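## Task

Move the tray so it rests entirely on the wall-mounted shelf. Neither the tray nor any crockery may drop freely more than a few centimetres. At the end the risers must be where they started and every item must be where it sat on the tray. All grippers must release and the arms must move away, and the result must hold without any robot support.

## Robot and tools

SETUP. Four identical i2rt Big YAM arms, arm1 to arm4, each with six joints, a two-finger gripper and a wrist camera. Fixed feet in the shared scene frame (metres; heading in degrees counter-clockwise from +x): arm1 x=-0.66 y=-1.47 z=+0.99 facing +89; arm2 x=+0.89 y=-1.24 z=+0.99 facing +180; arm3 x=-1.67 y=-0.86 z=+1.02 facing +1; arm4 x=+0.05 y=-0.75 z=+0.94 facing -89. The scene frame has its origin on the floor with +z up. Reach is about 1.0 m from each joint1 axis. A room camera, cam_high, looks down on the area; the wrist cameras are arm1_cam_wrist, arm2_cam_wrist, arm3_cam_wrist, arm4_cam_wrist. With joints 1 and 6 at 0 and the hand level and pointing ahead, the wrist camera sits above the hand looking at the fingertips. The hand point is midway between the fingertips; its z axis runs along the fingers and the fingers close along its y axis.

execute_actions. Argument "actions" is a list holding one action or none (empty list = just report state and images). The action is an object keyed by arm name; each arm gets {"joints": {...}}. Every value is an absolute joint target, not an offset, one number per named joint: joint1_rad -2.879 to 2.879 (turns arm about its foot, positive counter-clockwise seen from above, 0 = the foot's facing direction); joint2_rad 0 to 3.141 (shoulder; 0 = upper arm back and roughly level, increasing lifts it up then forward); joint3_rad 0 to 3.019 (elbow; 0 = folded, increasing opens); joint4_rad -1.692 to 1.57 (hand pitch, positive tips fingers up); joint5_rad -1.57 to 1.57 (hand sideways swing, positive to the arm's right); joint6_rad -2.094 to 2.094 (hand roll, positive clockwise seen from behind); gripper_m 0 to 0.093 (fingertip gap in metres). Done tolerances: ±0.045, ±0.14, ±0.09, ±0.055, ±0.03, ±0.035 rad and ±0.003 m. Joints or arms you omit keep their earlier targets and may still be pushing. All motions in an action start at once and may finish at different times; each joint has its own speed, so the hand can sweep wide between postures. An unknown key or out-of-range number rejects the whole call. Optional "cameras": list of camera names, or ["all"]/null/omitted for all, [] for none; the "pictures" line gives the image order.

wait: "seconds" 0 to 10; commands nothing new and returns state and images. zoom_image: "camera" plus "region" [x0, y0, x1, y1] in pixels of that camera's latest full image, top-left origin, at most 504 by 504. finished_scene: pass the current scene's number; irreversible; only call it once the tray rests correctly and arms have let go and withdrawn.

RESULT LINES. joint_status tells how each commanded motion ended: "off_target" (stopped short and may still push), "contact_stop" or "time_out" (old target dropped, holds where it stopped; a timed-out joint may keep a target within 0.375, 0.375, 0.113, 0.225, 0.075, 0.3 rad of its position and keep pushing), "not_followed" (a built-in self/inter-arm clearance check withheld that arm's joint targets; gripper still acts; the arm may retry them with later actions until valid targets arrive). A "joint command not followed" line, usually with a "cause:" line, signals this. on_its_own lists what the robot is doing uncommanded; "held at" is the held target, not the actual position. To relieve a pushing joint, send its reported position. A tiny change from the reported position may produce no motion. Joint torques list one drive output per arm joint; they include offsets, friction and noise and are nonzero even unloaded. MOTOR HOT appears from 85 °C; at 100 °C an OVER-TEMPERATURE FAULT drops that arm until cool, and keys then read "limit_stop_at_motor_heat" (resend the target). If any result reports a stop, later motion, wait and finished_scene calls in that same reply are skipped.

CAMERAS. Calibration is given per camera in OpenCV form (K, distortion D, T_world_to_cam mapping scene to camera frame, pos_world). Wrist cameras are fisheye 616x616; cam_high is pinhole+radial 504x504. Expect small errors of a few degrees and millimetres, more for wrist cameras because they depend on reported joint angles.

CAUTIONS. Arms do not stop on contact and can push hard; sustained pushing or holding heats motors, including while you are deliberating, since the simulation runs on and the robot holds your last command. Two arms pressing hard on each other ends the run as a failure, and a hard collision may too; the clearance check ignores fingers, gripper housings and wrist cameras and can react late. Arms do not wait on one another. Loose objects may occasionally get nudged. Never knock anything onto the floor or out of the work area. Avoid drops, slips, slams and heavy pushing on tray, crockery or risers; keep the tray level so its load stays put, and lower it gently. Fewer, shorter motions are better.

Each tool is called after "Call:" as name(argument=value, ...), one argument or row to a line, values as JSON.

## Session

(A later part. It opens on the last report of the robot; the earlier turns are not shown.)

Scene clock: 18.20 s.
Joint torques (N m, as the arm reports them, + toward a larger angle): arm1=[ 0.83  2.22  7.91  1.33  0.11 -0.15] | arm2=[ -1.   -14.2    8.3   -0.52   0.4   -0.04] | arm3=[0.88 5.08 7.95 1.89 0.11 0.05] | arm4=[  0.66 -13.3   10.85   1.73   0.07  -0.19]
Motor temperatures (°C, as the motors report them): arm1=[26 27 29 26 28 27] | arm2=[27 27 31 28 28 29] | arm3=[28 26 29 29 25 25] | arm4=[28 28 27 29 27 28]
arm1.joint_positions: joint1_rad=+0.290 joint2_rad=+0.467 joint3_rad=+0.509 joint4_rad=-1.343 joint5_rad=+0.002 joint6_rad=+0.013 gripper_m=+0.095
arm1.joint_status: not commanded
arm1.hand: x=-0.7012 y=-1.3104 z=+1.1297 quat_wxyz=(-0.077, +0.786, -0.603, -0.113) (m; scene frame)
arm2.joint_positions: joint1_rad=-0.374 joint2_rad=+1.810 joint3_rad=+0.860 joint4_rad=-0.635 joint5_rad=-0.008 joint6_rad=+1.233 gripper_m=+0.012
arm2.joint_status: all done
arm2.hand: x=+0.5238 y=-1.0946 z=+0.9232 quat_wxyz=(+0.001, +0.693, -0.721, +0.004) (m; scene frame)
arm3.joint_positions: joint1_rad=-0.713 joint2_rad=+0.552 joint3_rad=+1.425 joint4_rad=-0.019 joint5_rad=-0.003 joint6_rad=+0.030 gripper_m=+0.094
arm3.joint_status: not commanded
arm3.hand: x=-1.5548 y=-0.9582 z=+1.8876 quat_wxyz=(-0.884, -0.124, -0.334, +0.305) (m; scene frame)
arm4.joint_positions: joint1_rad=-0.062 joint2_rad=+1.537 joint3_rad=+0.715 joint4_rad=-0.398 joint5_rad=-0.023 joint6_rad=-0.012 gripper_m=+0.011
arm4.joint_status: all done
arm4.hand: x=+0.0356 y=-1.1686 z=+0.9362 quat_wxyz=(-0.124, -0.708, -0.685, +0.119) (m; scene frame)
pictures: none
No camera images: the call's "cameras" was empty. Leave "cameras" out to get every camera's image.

Call:
execute_actions(
  actions=[
    {"arm4":{"joints":{"joint1_rad":-0.107,"joint2_rad":1.628,"joint3_rad":0.962,"joint4_rad":-0.412,"joint5_rad":-0.036,"joint6_rad":-0.055}},"arm2":{"joints":{"joint1_rad":-0.225,"joint3_rad":0.91,"joint6_rad":1.38}}},
  ],
  cameras=[],
)

Call:
execute_actions(
  actions=[
    {"arm4":{"joints":{"joint1_rad":-0.114,"joint2_rad":1.755,"joint3_rad":1.16,"joint4_rad":-0.476,"joint5_rad":-0.038,"joint6_rad":-0.06}},"arm2":{"joints":{"joint1_rad":-0.065,"joint6_rad":1.54}}},
  ],
  cameras=["arm4_cam_wrist","arm2_cam_wrist","cam_high"],
)

Scene clock: 19.43 s.
Joint torques (N m, as the arm reports them, + toward a larger angle): arm1=[ 0.4   2.24  7.9   1.21  0.08 -0.18] | arm2=[ -1.05 -14.05   9.77  -0.3    0.33   0.04] | arm3=[0.9  5.07 7.95 1.89 0.11 0.05] | arm4=[  0.46 -15.95  11.45   1.89   0.11  -0.2 ]
Motor temperatures (°C, as the motors report them): arm1=[26 27 29 26 28 27] | arm2=[27 27 31 28 28 29] | arm3=[28 26 29 29 25 25] | arm4=[28 28 28 29 27 28]
arm1.joint_positions: joint1_rad=+0.290 joint2_rad=+0.467 joint3_rad=+0.509 joint4_rad=-1.343 joint5_rad=+0.002 joint6_rad=+0.013 gripper_m=+0.095
arm1.joint_status: not commanded
arm1.hand: x=-0.7012 y=-1.3104 z=+1.1297 quat_wxyz=(-0.077, +0.786, -0.603, -0.113) (m; scene frame)
arm2.joint_positions: joint1_rad=-0.218 joint2_rad=+1.809 joint3_rad=+0.862 joint4_rad=-0.643 joint5_rad=-0.006 joint6_rad=+1.385 gripper_m=+0.012
arm2.joint_status: all done
arm2.hand: x=+0.5062 y=-1.1532 z=+0.9237 quat_wxyz=(-0.002, +0.695, -0.719, +0.005) (m; scene frame)
arm3.joint_positions: joint1_rad=-0.713 joint2_rad=+0.552 joint3_rad=+1.425 joint4_rad=-0.019 joint5_rad=-0.003 joint6_rad=+0.030 gripper_m=+0.094
arm3.joint_status: not commanded
arm3.hand: x=-1.5548 y=-0.9582 z=+1.8876 quat_wxyz=(-0.884, -0.124, -0.334, +0.305) (m; scene frame)
arm4.joint_positions: joint1_rad=-0.100 joint2_rad=+1.679 joint3_rad=+0.889 joint4_rad=-0.437 joint5_rad=-0.038 joint6_rad=-0.047 gripper_m=+0.011
arm4.joint_status: all done
arm4.hand: x=+0.0172 y=-1.2277 z=+0.9318 quat_wxyz=(-0.122, -0.708, -0.685, +0.116) (m; scene frame)
pictures: none
No camera images: the call's "cameras" was empty. Leave "cameras" out to get every camera's image.

Scene clock: 20.50 s.
Joint torques (N m, as the arm reports them, + toward a larger angle): arm1=[ 0.77  2.64  7.81  1.05  0.13 -0.19] | arm2=[ -1.1  -14.1    9.71  -0.27   0.3    0.05] | arm3=[0.88 5.06 7.95 1.88 0.11 0.05] | arm4=[  0.75 -20.3   11.81   1.86   0.22  -0.17]
Motor temperatures (°C, as the motors report them): arm1=[26 27 29 26 28 27] | arm2=[27 27 31 28 28 29] | arm3=[28 26 29 29 25 25] | arm4=[28 28 28 29 27 28]
arm1.joint_positions: joint1_rad=+0.290 joint2_rad=+0.467 joint3_rad=+0.509 joint4_rad=-1.343 joint5_rad=+0.002 joint6_rad=+0.013 gripper_m=+0.095
arm1.joint_status: not commanded
arm1.hand: x=-0.7012 y=-1.3104 z=+1.1297 quat_wxyz=(-0.077, +0.786, -0.603, -0.113) (m; scene frame)
arm2.joint_positions: joint1_rad=-0.058 joint2_rad=+1.809 joint3_rad=+0.862 joint4_rad=-0.644 joint5_rad=-0.005 joint6_rad=+1.544 gripper_m=+0.012
arm2.joint_status: all done
arm2.hand: x=+0.4978 y=-1.2160 z=+0.9235 quat_wxyz=(-0.004, +0.695, -0.719, +0.005) (m; scene frame)
arm3.joint_positions: joint1_rad=-0.713 joint2_rad=+0.552 joint3_rad=+1.425 joint4_rad=-0.019 joint5_rad=-0.003 joint6_rad=+0.030 gripper_m=+0.094
arm3.joint_status: not commanded
arm3.hand: x=-1.5548 y=-0.9582 z=+1.8876 quat_wxyz=(-0.884, -0.124, -0.334, +0.305) (m; scene frame)
arm4.joint_positions: joint1_rad=-0.108 joint2_rad=+1.813 joint3_rad=+1.081 joint4_rad=-0.500 joint5_rad=-0.042 joint6_rad=-0.053 gripper_m=+0.011
arm4.joint_status: all done
arm4.hand: x=+0.0081 y=-1.2896 z=+0.9291 quat_wxyz=(-0.121, -0.709, -0.685, +0.113) (m; scene frame)
pictures: arm2_cam_wrist, arm4_cam_wrist, cam_high
camera_calibration (this result's frames):
arm2_cam_wrist: T_world_to_cam=[[0.999654, -0.0206059, 0.0163447, -0.538726], [-0.0262504, -0.820282, 0.571357, -1.50798], [0.00163392, -0.571588, -0.820539, 0.182655], [0, 0, 0, 1]] pos_world=[0.498656, -1.14367, 1.02028]
arm4_cam_wrist: T_world_to_cam=[[-0.998771, 0.0486018, -0.00976362, 0.0820085], [0.0437001, 0.956191, 0.289464, 0.966392], [0.0234044, 0.288682, -0.957139, 1.38806], [0, 0, 0, 1]] pos_world=[0.00718956, -1.32875, 1.04963]
Images, in order (width x height): arm2_cam_wrist 616x616, arm4_cam_wrist 616x616, cam_high 504x504.

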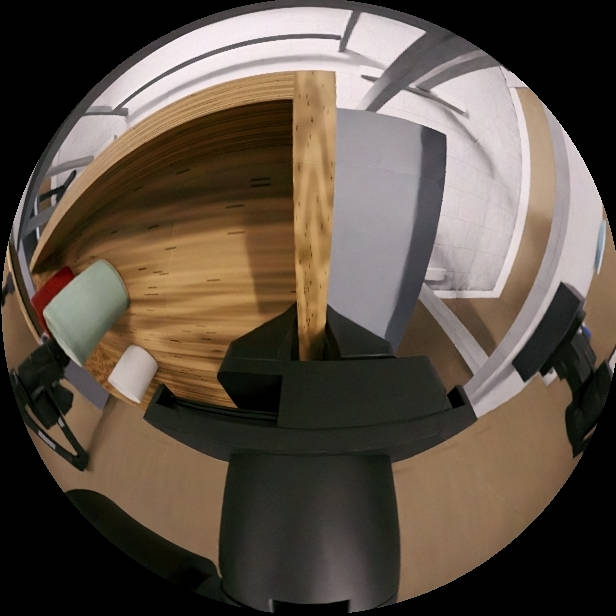

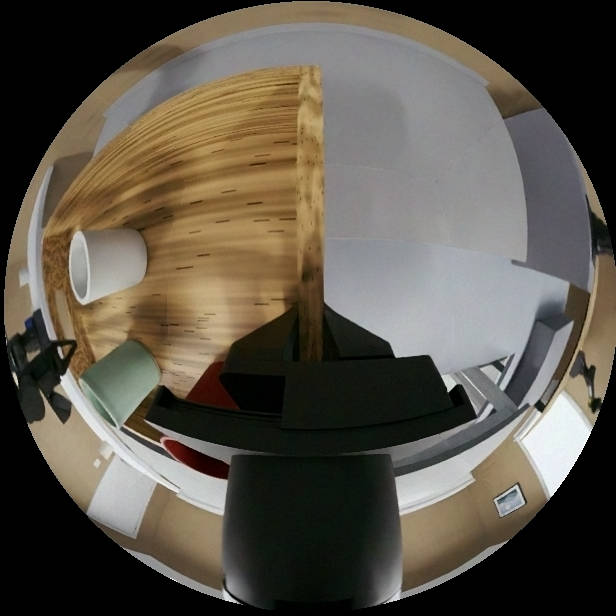

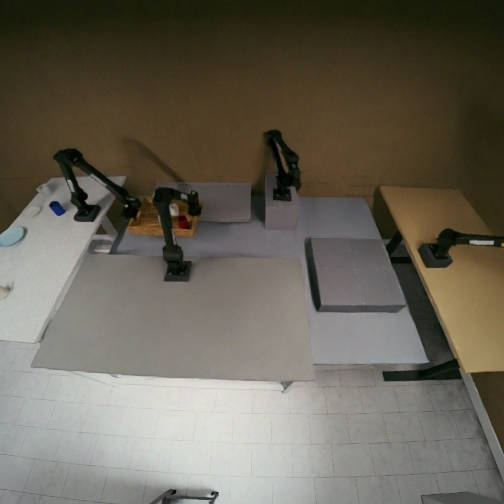

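Call:
execute_actions(
  actions=[
    {"arm4":{"joints":{"joint1_rad":-0.138,"joint2_rad":1.88,"joint3_rad":1.40,"joint4_rad":-0.558,"joint5_rad":-0.046,"joint6_rad":-0.085}},"arm2":{"joints":{"joint1_rad":0.093,"joint2_rad":1.804,"joint3_rad":0.983,"joint4_rad":-0.675,"joint6_rad":1.70}}},
  ],
  cameras=[],
)

Call:
execute_actions(
  actions=[
    {"arm4":{"joints":{"joint1_rad":-0.146,"joint2_rad":2.025,"joint3_rad":1.67,"joint4_rad":-0.668,"joint5_rad":-0.049,"joint6_rad":-0.093}},"arm2":{"joints":{"joint1_rad":0.243,"joint2_rad":1.848,"joint3_rad":1.063,"joint4_rad":-0.71,"joint6_rad":1.85}}},
  ],
  cameras=[],
)

Scene clock: 23.03 s.
Joint torques (N m, as the arm reports them, + toward a larger angle): arm1=[-0.18  2.17  8.15  1.15  0.14 -0.2 ] | arm2=[ -1.18 -14.18  10.56  -0.4    0.31   0.05] | arm3=[0.91 5.08 7.96 1.88 0.11 0.05] | arm4=[  0.61 -23.73  13.52   1.92   0.18  -0.12]
Motor temperatures (°C, as the motors report them): arm1=[26 27 29 26 28 27] | arm2=[27 27 31 28 28 29] | arm3=[28 26 29 29 25 25] | arm4=[28 28 29 29 27 28]
arm1.joint_positions: joint1_rad=+0.290 joint2_rad=+0.467 joint3_rad=+0.509 joint4_rad=-1.343 joint5_rad=+0.002 joint6_rad=+0.013 gripper_m=+0.095
arm1.joint_status: not commanded
arm1.hand: x=-0.7012 y=-1.3104 z=+1.1297 quat_wxyz=(-0.077, +0.786, -0.603, -0.113) (m; scene frame)
arm2.joint_positions: joint1_rad=+0.101 joint2_rad=+1.851 joint3_rad=+0.927 joint4_rad=-0.666 joint5_rad=-0.005 joint6_rad=+1.704 gripper_m=+0.012
arm2.joint_status: all done
arm2.hand: x=+0.4774 y=-1.2808 z=+0.9214 quat_wxyz=(-0.005, +0.695, -0.719, +0.004) (m; scene frame)
arm3.joint_positions: joint1_rad=-0.713 joint2_rad=+0.552 joint3_rad=+1.425 joint4_rad=-0.019 joint5_rad=-0.003 joint6_rad=+0.030 gripper_m=+0.094
arm3.joint_status: not commanded
arm3.hand: x=-1.5548 y=-0.9582 z=+1.8876 quat_wxyz=(-0.884, -0.124, -0.334, +0.305) (m; scene frame)
arm4.joint_positions: joint1_rad=-0.133 joint2_rad=+1.950 joint3_rad=+1.305 joint4_rad=-0.584 joint5_rad=-0.050 joint6_rad=-0.084 gripper_m=+0.011
arm4.joint_status: joint3_rad time_out (moved +0.224 of +0.319); the others done
arm4.on_its_own: joint3_rad reads +1.305 and still pushes toward +1.400 since a time_out
arm4.hand: x=-0.0123 y=-1.3566 z=+0.9306 quat_wxyz=(-0.122, -0.706, -0.688, +0.116) (m; scene frame)
pictures: none
No camera images: the call's "cameras" was empty. Leave "cameras" out to get every camera's image.

not run: a stop came earlier in this reply.

Call:
execute_actions(
  actions=[
    {"arm4":{"joints":{"joint1_rad":-0.146,"joint2_rad":2.022,"joint3_rad":1.68,"joint4_rad":-0.666,"joint5_rad":-0.049,"joint6_rad":-0.093}},"arm2":{"joints":{"joint1_rad":0.243,"joint2_rad":1.838,"joint3_rad":1.068,"joint4_rad":-0.71,"joint6_rad":1.85}}},
  ],
  cameras=[],
)

Scene clock: 25.50 s.
Joint torques (N m, as the arm reports them, + toward a larger angle): arm1=[ 0.11  1.46  8.02  1.21  0.15 -0.17] | arm2=[ -1.45 -15.47  11.28  -0.31   0.38   0.09] | arm3=[0.89 5.07 7.94 1.89 0.11 0.05] | arm4=[  0.67 -26.68  14.96   2.09   0.18  -0.07]
Motor temperatures (°C, as the motors report them): arm1=[26 27 29 26 28 27] | arm2=[27 27 32 28 28 29] | arm3=[28 26 29 29 25 25] | arm4=[28 29 31 29 27 28]
arm1.joint_positions: joint1_rad=+0.290 joint2_rad=+0.467 joint3_rad=+0.509 joint4_rad=-1.343 joint5_rad=+0.002 joint6_rad=+0.013 gripper_m=+0.095
arm1.joint_status: not commanded
arm1.hand: x=-0.7012 y=-1.3104 z=+1.1297 quat_wxyz=(-0.077, +0.786, -0.603, -0.113) (m; scene frame)
arm2.joint_positions: joint1_rad=+0.252 joint2_rad=+1.892 joint3_rad=+1.005 joint4_rad=-0.703 joint5_rad=-0.007 joint6_rad=+1.849 gripper_m=+0.012
arm2.joint_status: all done
arm2.hand: x=+0.4637 y=-1.3497 z=+0.9232 quat_wxyz=(-0.005, +0.697, -0.717, +0.004) (m; scene frame)
arm3.joint_positions: joint1_rad=-0.713 joint2_rad=+0.552 joint3_rad=+1.425 joint4_rad=-0.019 joint5_rad=-0.003 joint6_rad=+0.030 gripper_m=+0.094
arm3.joint_status: not commanded
arm3.hand: x=-1.5548 y=-0.9582 z=+1.8876 quat_wxyz=(-0.884, -0.124, -0.334, +0.305) (m; scene frame)
arm4.joint_positions: joint1_rad=-0.141 joint2_rad=+2.098 joint3_rad=+1.568 joint4_rad=-0.694 joint5_rad=-0.053 joint6_rad=-0.099 gripper_m=+0.011
arm4.joint_status: joint3_rad time_out (moved +0.264 of +0.375); the others done
arm4.on_its_own: joint3_rad reads +1.568 and still pushes toward +1.680 since a time_out
arm4.hand: x=-0.0264 y=-1.4271 z=+0.9338 quat_wxyz=(-0.124, -0.704, -0.690, +0.119) (m; scene frame)
pictures: none
No camera images: the call's "cameras" was empty. Leave "cameras" out to get every camera's image.

Call:
execute_actions(
  actions=[
    {"arm4":{"joints":{"joint1_rad":-0.155,"joint2_rad":2.195,"joint3_rad":2.015,"joint4_rad":-0.803,"joint5_rad":-0.05,"joint6_rad":-0.1}},"arm2":{"joints":{"joint1_rad":0.372,"joint2_rad":1.895,"joint3_rad":1.19,"joint4_rad":-0.76,"joint6_rad":1.98}}},
  ],
  cameras=["arm2_cam_wrist","arm4_cam_wrist"],
)

Scene clock: 28.03 s.
Joint torques (N m, as the arm reports them, + toward a larger angle): arm1=[ 0.02  2.5   7.7   1.25  0.14 -0.15] | arm2=[ -1.57 -17.33  12.16  -0.34   0.49   0.14] | arm3=[0.89 5.07 7.95 1.88 0.11 0.05] | arm4=[  0.74 -30.46  15.78   2.07   0.26   0.05]
Motor temperatures (°C, as the motors report them): arm1=[26 27 29 26 28 27] | arm2=[27 28 33 28 28 29] | arm3=[28 26 29 29 25 25] | arm4=[28 30 32 29 27 28]
arm1.joint_positions: joint1_rad=+0.290 joint2_rad=+0.467 joint3_rad=+0.509 joint4_rad=-1.343 joint5_rad=+0.002 joint6_rad=+0.013 gripper_m=+0.095
arm1.joint_status: not commanded
arm1.hand: x=-0.7012 y=-1.3104 z=+1.1297 quat_wxyz=(-0.077, +0.786, -0.603, -0.113) (m; scene frame)
arm2.joint_positions: joint1_rad=+0.381 joint2_rad=+1.959 joint3_rad=+1.121 joint4_rad=-0.753 joint5_rad=-0.009 joint6_rad=+1.973 gripper_m=+0.012
arm2.joint_status: all done
arm2.hand: x=+0.4485 y=-1.4174 z=+0.9217 quat_wxyz=(-0.007, +0.699, -0.715, +0.004) (m; scene frame)
arm3.joint_positions: joint1_rad=-0.713 joint2_rad=+0.552 joint3_rad=+1.425 joint4_rad=-0.019 joint5_rad=-0.003 joint6_rad=+0.030 gripper_m=+0.094
arm3.joint_status: not commanded
arm3.hand: x=-1.5548 y=-0.9582 z=+1.8876 quat_wxyz=(-0.884, -0.124, -0.334, +0.305) (m; scene frame)
arm4.joint_positions: joint1_rad=-0.151 joint2_rad=+2.275 joint3_rad=+1.885 joint4_rad=-0.833 joint5_rad=-0.056 joint6_rad=-0.114 gripper_m=+0.011
arm4.joint_status: joint3_rad time_out (moved +0.316 of +0.447); the others done
arm4.on_its_own: joint3_rad reads +1.885 and still pushes toward +1.997 since a time_out
arm4.hand: x=-0.0419 y=-1.4970 z=+0.9323 quat_wxyz=(-0.123, -0.702, -0.692, +0.119) (m; scene frame)
pictures: arm2_cam_wrist, arm4_cam_wrist
camera_calibration (this result's frames):
arm2_cam_wrist: T_world_to_cam=[[0.999762, -0.0108103, 0.0189504, -0.482146], [-0.0196565, -0.823195, 0.567419, -1.67691], [0.00946592, -0.567656, -0.823211, 0.0705958], [0, 0, 0, 1]] pos_world=[0.448401, -1.34556, 1.01876]
arm4_cam_wrist: T_world_to_cam=[[-0.99955, 0.0299765, -0.00131509, 0.00640687], [0.0284237, 0.959994, 0.278573, 1.1811], [0.00961314, 0.27841, -0.960414, 1.43929], [0, 0, 0, 1]] pos_world=[-0.0410034, -1.53475, 1.0533]
Images, in order (width x height): arm2_cam_wrist 616x616, arm4_cam_wrist 616x616.

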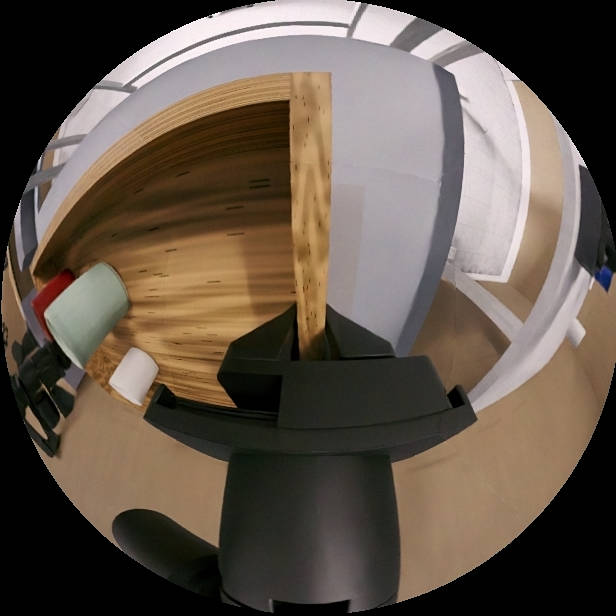

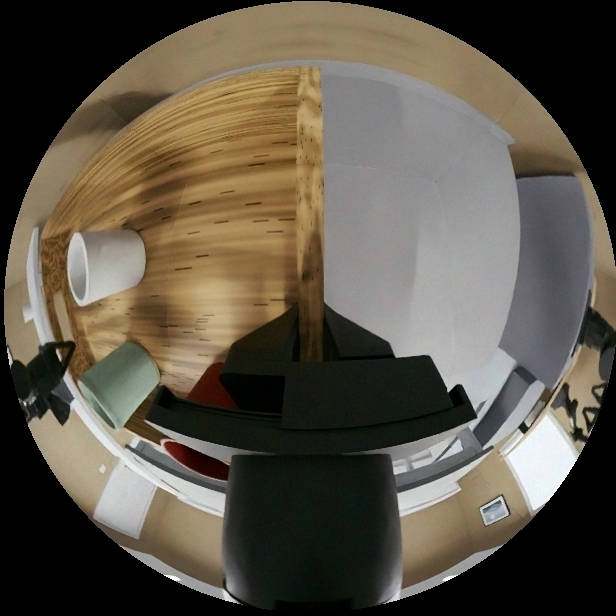

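Call:
execute_actions(
  actions=[
    {"arm4":{"joints":{"joint1_rad":-0.159,"joint2_rad":2.42,"joint3_rad":2.47,"joint4_rad":-1.005,"joint6_rad":-0.11}},"arm2":{"joints":{"joint1_rad":0.482,"joint2_rad":1.965,"joint3_rad":1.333,"joint4_rad":-0.82,"joint6_rad":2.085}}},
  ],
  cameras=["arm2_cam_wrist","cam_high"],
)

Scene clock: 30.80 s.
Joint torques (N m, as the arm reports them, + toward a larger angle): arm1=[ 0.57  2.21  7.88  1.22  0.11 -0.21] | arm2=[ -1.03 -18.9   12.85  -0.34   0.64   0.21] | arm3=[0.92 5.06 7.95 1.88 0.11 0.05] | arm4=[  1.06 -32.85  16.27   2.24   0.18   0.15]
Motor temperatures (°C, as the motors report them): arm1=[26 27 30 26 28 27] | arm2=[27 28 33 28 28 29] | arm3=[28 26 29 29 25 25] | arm4=[28 30 34 29 27 28]
arm1.joint_positions: joint1_rad=+0.290 joint2_rad=+0.467 joint3_rad=+0.509 joint4_rad=-1.343 joint5_rad=+0.002 joint6_rad=+0.013 gripper_m=+0.095
arm1.joint_status: not commanded
arm1.hand: x=-0.7012 y=-1.3104 z=+1.1297 quat_wxyz=(-0.077, +0.786, -0.603, -0.113) (m; scene frame)
arm2.joint_positions: joint1_rad=+0.487 joint2_rad=+2.034 joint3_rad=+1.259 joint4_rad=-0.812 joint5_rad=-0.013 joint6_rad=+2.071 gripper_m=+0.012
arm2.joint_status: all done
arm2.hand: x=+0.4325 y=-1.4835 z=+0.9220 quat_wxyz=(-0.005, +0.702, -0.713, +0.004) (m; scene frame)
arm3.joint_positions: joint1_rad=-0.713 joint2_rad=+0.552 joint3_rad=+1.425 joint4_rad=-0.019 joint5_rad=-0.003 joint6_rad=+0.030 gripper_m=+0.094
arm3.joint_status: not commanded
arm3.hand: x=-1.5548 y=-0.9582 z=+1.8876 quat_wxyz=(-0.884, -0.124, -0.334, +0.305) (m; scene frame)
arm4.joint_positions: joint1_rad=-0.158 joint2_rad=+2.499 joint3_rad=+2.321 joint4_rad=-1.040 joint5_rad=-0.054 joint6_rad=-0.132 gripper_m=+0.011
arm4.joint_status: joint3_rad time_out (moved +0.436 of +0.585); the others done
arm4.on_its_own: joint3_rad reads +2.321 and still pushes toward +2.433 since a time_out
arm4.hand: x=-0.0579 y=-1.5663 z=+0.9379 quat_wxyz=(-0.123, -0.697, -0.695, +0.123) (m; scene frame)
pictures: arm2_cam_wrist, cam_high
camera_calibration (this result's frames):
arm2_cam_wrist: T_world_to_cam=[[0.99986, -0.00275915, 0.0165195, -0.452676], [-0.0116825, -0.821663, 0.569853, -1.73532], [0.0120012, -0.569966, -0.82158, 0.0274935], [0, 0, 0, 1]] pos_world=[0.432009, -1.41143, 1.01895]
Images, in order (width x height): arm2_cam_wrist 616x616, cam_high 504x504.

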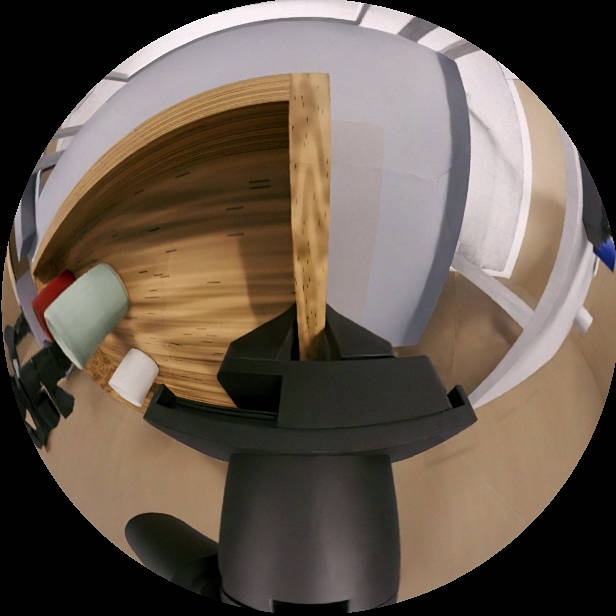

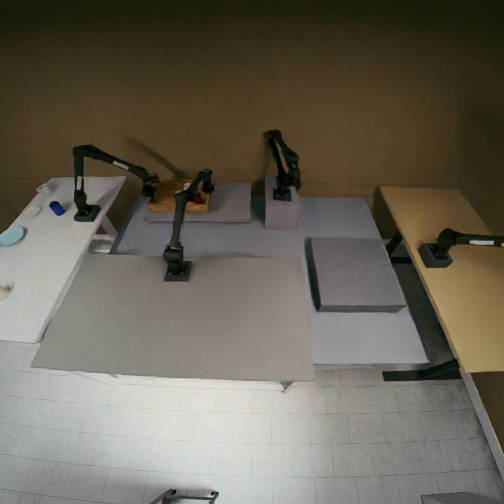

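Lower with joint 2 and joint 4 together.

Call:
execute_actions(
  actions=[
    {"arm4":{"joints":{"joint2_rad":2.475,"joint4_rad":-0.94}},"arm2":{"joints":{"joint2_rad":2.03,"joint4_rad":-0.74}}},
  ],
  cameras=[],
)

Call:
execute_actions(
  actions=[
    {"arm4":{"joints":{"joint2_rad":2.505,"joint4_rad":-0.91}},"arm2":{"joints":{"joint2_rad":2.073,"joint4_rad":-0.70}}},
  ],
  cameras=["arm2_cam_wrist"],
)

Scene clock: 31.97 s.
Joint torques (N m, as the arm reports them, + toward a larger angle): arm1=[ 0.21  2.03  7.96  1.1   0.15 -0.22] | arm2=[ -0.96 -19.31  12.44  -0.07   0.62   0.21] | arm3=[0.9  5.05 7.94 1.88 0.11 0.05] | arm4=[  1.31 -32.93  16.11   2.85   0.29   0.16]
Motor temperatures (°C, as the motors report them): arm1=[26 27 30 26 28 27] | arm2=[27 28 34 28 28 29] | arm3=[28 26 30 29 25 25] | arm4=[28 31 34 30 27 28]
arm1.joint_positions: joint1_rad=+0.290 joint2_rad=+0.467 joint3_rad=+0.509 joint4_rad=-1.343 joint5_rad=+0.002 joint6_rad=+0.013 gripper_m=+0.095
arm1.joint_status: not commanded
arm1.hand: x=-0.7012 y=-1.3104 z=+1.1297 quat_wxyz=(-0.077, +0.786, -0.603, -0.113) (m; scene frame)
arm2.joint_positions: joint1_rad=+0.487 joint2_rad=+2.099 joint3_rad=+1.260 joint4_rad=-0.740 joint5_rad=-0.013 joint6_rad=+2.071 gripper_m=+0.012
arm2.joint_status: all done
arm2.hand: x=+0.4290 y=-1.4853 z=+0.8894 quat_wxyz=(-0.001, +0.702, -0.712, +0.003) (m; scene frame)
arm3.joint_positions: joint1_rad=-0.713 joint2_rad=+0.552 joint3_rad=+1.425 joint4_rad=-0.019 joint5_rad=-0.003 joint6_rad=+0.030 gripper_m=+0.094
arm3.joint_status: not commanded
arm3.hand: x=-1.5548 y=-0.9582 z=+1.8876 quat_wxyz=(-0.884, -0.124, -0.334, +0.305) (m; scene frame)
arm4.joint_positions: joint1_rad=-0.162 joint2_rad=+2.549 joint3_rad=+2.321 joint4_rad=-0.992 joint5_rad=-0.058 joint6_rad=-0.135 gripper_m=+0.011
arm4.joint_status: all done
arm4.on_its_own: joint3_rad reads +2.321 and still pushes toward +2.433 since a time_out
arm4.hand: x=-0.0614 y=-1.5695 z=+0.9017 quat_wxyz=(-0.123, -0.698, -0.695, +0.122) (m; scene frame)
pictures: none
No camera images: the call's "cameras" was empty. Leave "cameras" out to get every camera's image.

Scene clock: 33.57 s.
Joint torques (N m, as the arm reports them, + toward a larger angle): arm1=[ 0.01  1.79  7.92  1.34  0.14 -0.17] | arm2=[ -1.13 -18.    12.24   0.09   0.67   0.21] | arm3=[0.88 5.04 7.95 1.89 0.11 0.05] | arm4=[  1.44 -30.4   16.18   3.27   0.1    0.26]
Motor temperatures (°C, as the motors report them): arm1=[26 27 30 26 28 27] | arm2=[27 28 34 28 28 29] | arm3=[28 26 30 29 25 25] | arm4=[28 31 35 30 27 28]
arm1.joint_positions: joint1_rad=+0.290 joint2_rad=+0.467 joint3_rad=+0.509 joint4_rad=-1.343 joint5_rad=+0.002 joint6_rad=+0.013 gripper_m=+0.095
arm1.joint_status: not commanded
arm1.hand: x=-0.7012 y=-1.3104 z=+1.1297 quat_wxyz=(-0.077, +0.786, -0.603, -0.113) (m; scene frame)
arm2.joint_positions: joint1_rad=+0.488 joint2_rad=+2.125 joint3_rad=+1.260 joint4_rad=-0.703 joint5_rad=-0.013 joint6_rad=+2.070 gripper_m=+0.012
arm2.joint_status: all done
arm2.hand: x=+0.4270 y=-1.4871 z=+0.8762 quat_wxyz=(+0.004, +0.703, -0.712, +0.002) (m; scene frame)
arm3.joint_positions: joint1_rad=-0.713 joint2_rad=+0.552 joint3_rad=+1.425 joint4_rad=-0.019 joint5_rad=-0.003 joint6_rad=+0.030 gripper_m=+0.094
arm3.joint_status: not commanded
arm3.hand: x=-1.5548 y=-0.9582 z=+1.8876 quat_wxyz=(-0.884, -0.124, -0.334, +0.305) (m; scene frame)
arm4.joint_positions: joint1_rad=-0.162 joint2_rad=+2.552 joint3_rad=+2.321 joint4_rad=-0.975 joint5_rad=-0.052 joint6_rad=-0.141 gripper_m=+0.011
arm4.joint_status: joint4_rad time_out (moved +0.017 of +0.082); the others done
arm4.on_its_own: joint3_rad reads +2.321 and still pushes toward +2.433 since a time_out; joint4_rad reads -0.975 and still pushes toward -0.910 since a time_out
arm4.hand: x=-0.0629 y=-1.5728 z=+0.9004 quat_wxyz=(-0.125, -0.695, -0.696, +0.129) (m; scene frame)
pictures: arm2_cam_wrist
camera_calibration (this result's frames):
arm2_cam_wrist: T_world_to_cam=[[1, 0.000119561, 0.000695802, -0.428424], [-0.000304213, -0.816394, 0.577495, -1.71586], [0.000637094, -0.577495, -0.816394, -0.0230511], [0, 0, 0, 1]] pos_world=[0.427916, -1.41408, 0.972379]
Images, in order (width x height): arm2_cam_wrist 616x616.

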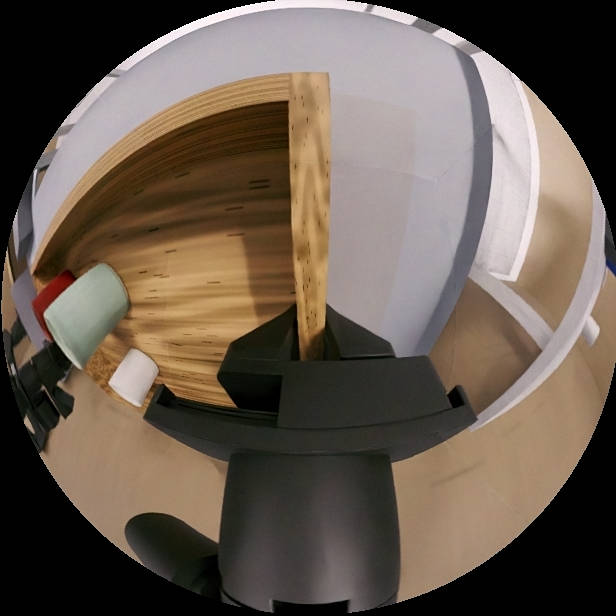

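Touching down; unload, then release.

Call:
execute_actions(
  actions=[
    {"arm4":{"joints":{"joint2_rad":2.55,"joint3_rad":2.34,"joint4_rad":-0.975}},"arm2":{"joints":{"joint2_rad":2.12,"joint3_rad":1.275}}},
  ],
  cameras=[],
)

Call:
execute_actions(
  actions=[
    {"arm4":{"joints":{"gripper_m":0.04}},"arm2":{"joints":{"gripper_m":0.06}}},
  ],
  cameras=[],
)

Call:
execute_actions(
  actions=[
    {"arm4":{"joints":{"joint2_rad":2.35}},"arm2":{"joints":{"joint2_rad":1.98,"joint4_rad":-0.85}}},
  ],
  cameras=["arm2_cam_wrist","arm4_cam_wrist"],
)

Scene clock: 34.47 s.
Joint torques (N m, as the arm reports them, + toward a larger angle): arm1=[-0.32  1.66  7.74  1.13  0.1  -0.16] | arm2=[ -1.26 -15.5    7.51  -0.12   0.56   0.24] | arm3=[0.89 5.05 7.94 1.88 0.11 0.06] | arm4=[  1.46 -26.78   9.71   1.19   0.07   0.27]
Motor temperatures (°C, as the motors report them): arm1=[26 27 30 26 28 27] | arm2=[27 29 34 28 28 29] | arm3=[28 26 30 29 25 25] | arm4=[28 31 35 30 27 28]
arm1.joint_positions: joint1_rad=+0.290 joint2_rad=+0.467 joint3_rad=+0.509 joint4_rad=-1.343 joint5_rad=+0.002 joint6_rad=+0.013 gripper_m=+0.095
arm1.joint_status: not commanded
arm1.hand: x=-0.7012 y=-1.3104 z=+1.1297 quat_wxyz=(-0.077, +0.786, -0.603, -0.113) (m; scene frame)
arm2.joint_positions: joint1_rad=+0.489 joint2_rad=+2.136 joint3_rad=+1.260 joint4_rad=-0.698 joint5_rad=-0.011 joint6_rad=+2.067 gripper_m=+0.012
arm2.joint_status: all done
arm2.hand: x=+0.4282 y=-1.4864 z=+0.8706 quat_wxyz=(+0.001, +0.704, -0.711, +0.002) (m; scene frame)
arm3.joint_positions: joint1_rad=-0.713 joint2_rad=+0.552 joint3_rad=+1.425 joint4_rad=-0.019 joint5_rad=-0.003 joint6_rad=+0.030 gripper_m=+0.094
arm3.joint_status: not commanded
arm3.hand: x=-1.5548 y=-0.9582 z=+1.8876 quat_wxyz=(-0.884, -0.124, -0.334, +0.305) (m; scene frame)
arm4.joint_positions: joint1_rad=-0.162 joint2_rad=+2.555 joint3_rad=+2.321 joint4_rad=-0.979 joint5_rad=-0.051 joint6_rad=-0.142 gripper_m=+0.011
arm4.joint_status: all done
arm4.hand: x=-0.0629 y=-1.5714 z=+0.8975 quat_wxyz=(-0.122, -0.695, -0.697, +0.127) (m; scene frame)
pictures: none
No camera images: the call's "cameras" was empty. Leave "cameras" out to get every camera's image.

Scene clock: 35.17 s.
Joint torques (N m, as the arm reports them, + toward a larger angle): arm1=[ 0.21  1.51  7.88  1.06  0.17 -0.21] | arm2=[ -1.13 -15.41   7.55  -0.11   0.2    0.17] | arm3=[0.89 5.07 7.95 1.89 0.11 0.06] | arm4=[  1.54 -26.34   9.7    1.15   0.07   0.01]
Motor temperatures (°C, as the motors report them): arm1=[26 27 30 26 28 27] | arm2=[27 29 34 28 28 29] | arm3=[28 26 30 29 25 25] | arm4=[28 31 34 30 27 28]
arm1.joint_positions: joint1_rad=+0.290 joint2_rad=+0.467 joint3_rad=+0.509 joint4_rad=-1.343 joint5_rad=+0.002 joint6_rad=+0.013 gripper_m=+0.095
arm1.joint_status: not commanded
arm1.hand: x=-0.7012 y=-1.3104 z=+1.1297 quat_wxyz=(-0.077, +0.786, -0.603, -0.113) (m; scene frame)
arm2.joint_positions: joint1_rad=+0.488 joint2_rad=+2.135 joint3_rad=+1.260 joint4_rad=-0.698 joint5_rad=-0.003 joint6_rad=+2.074 gripper_m=+0.060
arm2.joint_status: all done
arm2.hand: x=+0.4271 y=-1.4850 z=+0.8713 quat_wxyz=(+0.000, +0.701, -0.713, -0.002) (m; scene frame)
arm3.joint_positions: joint1_rad=-0.713 joint2_rad=+0.552 joint3_rad=+1.425 joint4_rad=-0.019 joint5_rad=-0.003 joint6_rad=+0.030 gripper_m=+0.094
arm3.joint_status: not commanded
arm3.hand: x=-1.5548 y=-0.9582 z=+1.8876 quat_wxyz=(-0.884, -0.124, -0.334, +0.305) (m; scene frame)
arm4.joint_positions: joint1_rad=-0.162 joint2_rad=+2.552 joint3_rad=+2.321 joint4_rad=-0.979 joint5_rad=-0.051 joint6_rad=-0.119 gripper_m=+0.040
arm4.joint_status: all done
arm4.hand: x=-0.0629 y=-1.5719 z=+0.9000 quat_wxyz=(-0.125, -0.703, -0.689, +0.127) (m; scene frame)
pictures: none
No camera images: the call's "cameras" was empty. Leave "cameras" out to get every camera's image.

Scene clock: 36.37 s.
Joint torques (N m, as the arm reports them, + toward a larger angle): arm1=[ 0.81  2.22  7.88  1.27  0.13 -0.11] | arm2=[ -1.13 -12.51   8.66  -0.25   0.2    0.17] | arm3=[0.89 5.08 7.95 1.88 0.11 0.05] | arm4=[  1.7  -21.56   9.94   1.61   0.08  -0.01]
Motor temperatures (°C, as the motors report them): arm1=[26 27 30 26 28 27] | arm2=[27 29 34 28 28 29] | arm3=[28 26 30 29 25 25] | arm4=[28 31 34 30 27 28]
arm1.joint_positions: joint1_rad=+0.290 joint2_rad=+0.467 joint3_rad=+0.509 joint4_rad=-1.343 joint5_rad=+0.002 joint6_rad=+0.013 gripper_m=+0.095
arm1.joint_status: not commanded
arm1.hand: x=-0.7012 y=-1.3104 z=+1.1297 quat_wxyz=(-0.077, +0.786, -0.603, -0.113) (m; scene frame)
arm2.joint_positions: joint1_rad=+0.488 joint2_rad=+1.966 joint3_rad=+1.260 joint4_rad=-0.843 joint5_rad=-0.003 joint6_rad=+2.074 gripper_m=+0.060
arm2.joint_status: all done
arm2.hand: x=+0.4273 y=-1.4855 z=+0.9564 quat_wxyz=(+0.012, +0.701, -0.713, -0.006) (m; scene frame)
arm3.joint_positions: joint1_rad=-0.713 joint2_rad=+0.552 joint3_rad=+1.425 joint4_rad=-0.019 joint5_rad=-0.003 joint6_rad=+0.030 gripper_m=+0.094
arm3.joint_status: not commanded
arm3.hand: x=-1.5548 y=-0.9582 z=+1.8876 quat_wxyz=(-0.884, -0.124, -0.334, +0.305) (m; scene frame)
arm4.joint_positions: joint1_rad=-0.162 joint2_rad=+2.313 joint3_rad=+2.324 joint4_rad=-0.979 joint5_rad=-0.051 joint6_rad=-0.118 gripper_m=+0.040
arm4.joint_status: all done
arm4.hand: x=-0.0644 y=-1.5894 z=+1.0985 quat_wxyz=(-0.195, -0.680, -0.671, +0.221) (m; scene frame)
pictures: arm2_cam_wrist, arm4_cam_wrist
camera_calibration (this result's frames):
arm2_cam_wrist: T_world_to_cam=[[0.999747, -0.00410084, -0.0221338, -0.413094], [0.00943549, -0.816379, 0.57744, -1.76501], [-0.0204375, -0.577503, -0.816133, 0.0521341], [0, 0, 0, 1]] pos_world=[0.430709, -1.41251, 1.0526]
arm4_cam_wrist: T_world_to_cam=[[-0.99859, 0.041822, 0.0327048, -0.0315373], [0.0427488, 0.998689, 0.0281727, 1.56168], [-0.0314837, 0.029531, -0.999068, 1.26904], [0, 0, 0, 1]] pos_world=[-0.0582986, -1.59579, 1.2249]
Images, in order (width x height): arm2_cam_wrist 616x616, arm4_cam_wrist 616x616.

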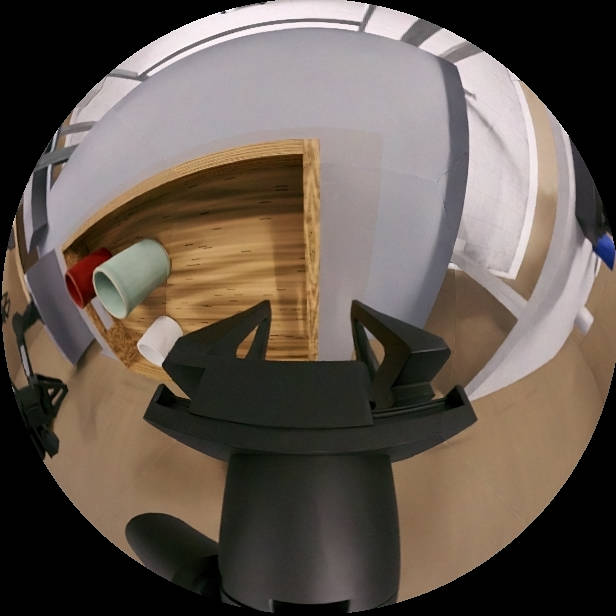

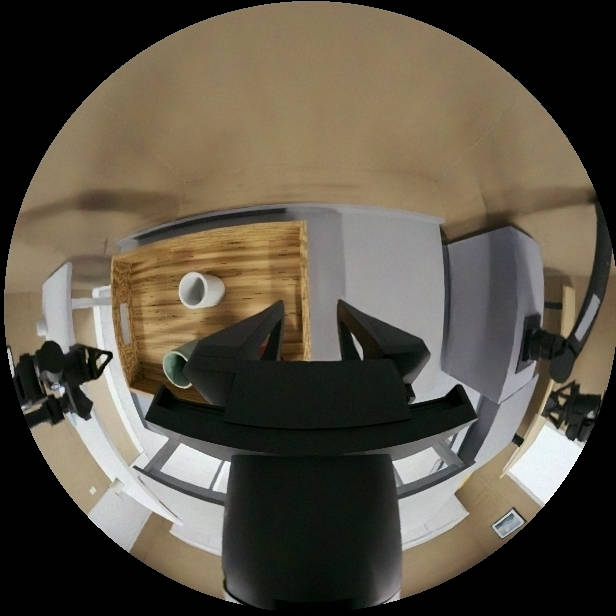

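Call:
execute_actions(
  actions=[
    {"arm4":{"joints":{"joint1_rad":-0.5,"joint2_rad":1.5,"joint3_rad":1.9}},"arm2":{"joints":{"joint2_rad":1.1,"joint4_rad":-1.3}}},
  ],
  cameras=["cam_high"],
)

Call:
finished_scene(
  scene=1,
)

Scene clock: 38.77 s.
Joint torques (N m, as the arm reports them, + toward a larger angle): arm1=[ 0.28  1.47  7.88  1.19  0.11 -0.21] | arm2=[-1.07 -4.2  11.43  0.43  0.19  0.14] | arm3=[0.89 5.08 7.95 1.88 0.11 0.05] | arm4=[  0.19 -12.15   9.13   1.96   0.02  -0.04]
Motor temperatures (°C, as the motors report them): arm1=[26 27 30 26 28 27] | arm2=[27 28 34 28 28 29] | arm3=[28 26 30 29 25 25] | arm4=[28 31 33 30 27 28]
arm1.joint_positions: joint1_rad=+0.290 joint2_rad=+0.467 joint3_rad=+0.509 joint4_rad=-1.343 joint5_rad=+0.002 joint6_rad=+0.013 gripper_m=+0.095
arm1.joint_status: not commanded
arm1.hand: x=-0.7012 y=-1.3104 z=+1.1297 quat_wxyz=(-0.077, +0.786, -0.603, -0.113) (m; scene frame)
arm2.joint_positions: joint1_rad=+0.488 joint2_rad=+1.091 joint3_rad=+1.260 joint4_rad=-1.294 joint5_rad=-0.003 joint6_rad=+2.074 gripper_m=+0.060
arm2.joint_status: all done
arm2.hand: x=+0.5505 y=-1.4235 z=+1.3356 quat_wxyz=(+0.213, +0.684, -0.695, -0.066) (m; scene frame)
arm3.joint_positions: joint1_rad=-0.713 joint2_rad=+0.552 joint3_rad=+1.425 joint4_rad=-0.019 joint5_rad=-0.003 joint6_rad=+0.030 gripper_m=+0.094
arm3.joint_status: not commanded
arm3.hand: x=-1.5548 y=-0.9582 z=+1.8876 quat_wxyz=(-0.884, -0.124, -0.334, +0.305) (m; scene frame)
arm4.joint_positions: joint1_rad=-0.490 joint2_rad=+1.493 joint3_rad=+1.897 joint4_rad=-0.977 joint5_rad=-0.049 joint6_rad=-0.115 gripper_m=+0.040
arm4.joint_status: all done
arm4.hand: x=-0.2211 y=-1.3034 z=+1.4658 quat_wxyz=(-0.240, -0.716, -0.510, +0.412) (m; scene frame)
pictures: cam_high
Images, in order (width x height): cam_high 504x504.

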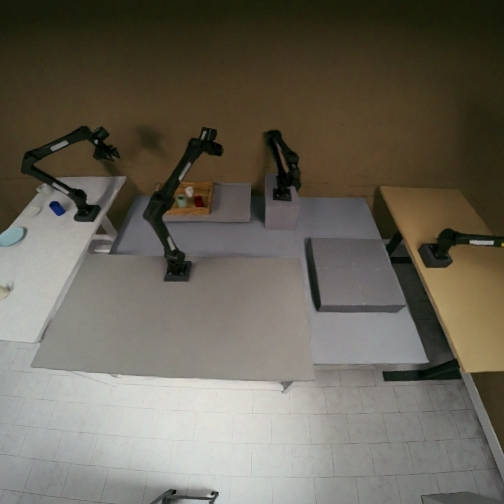

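The scene is finished: the task was done.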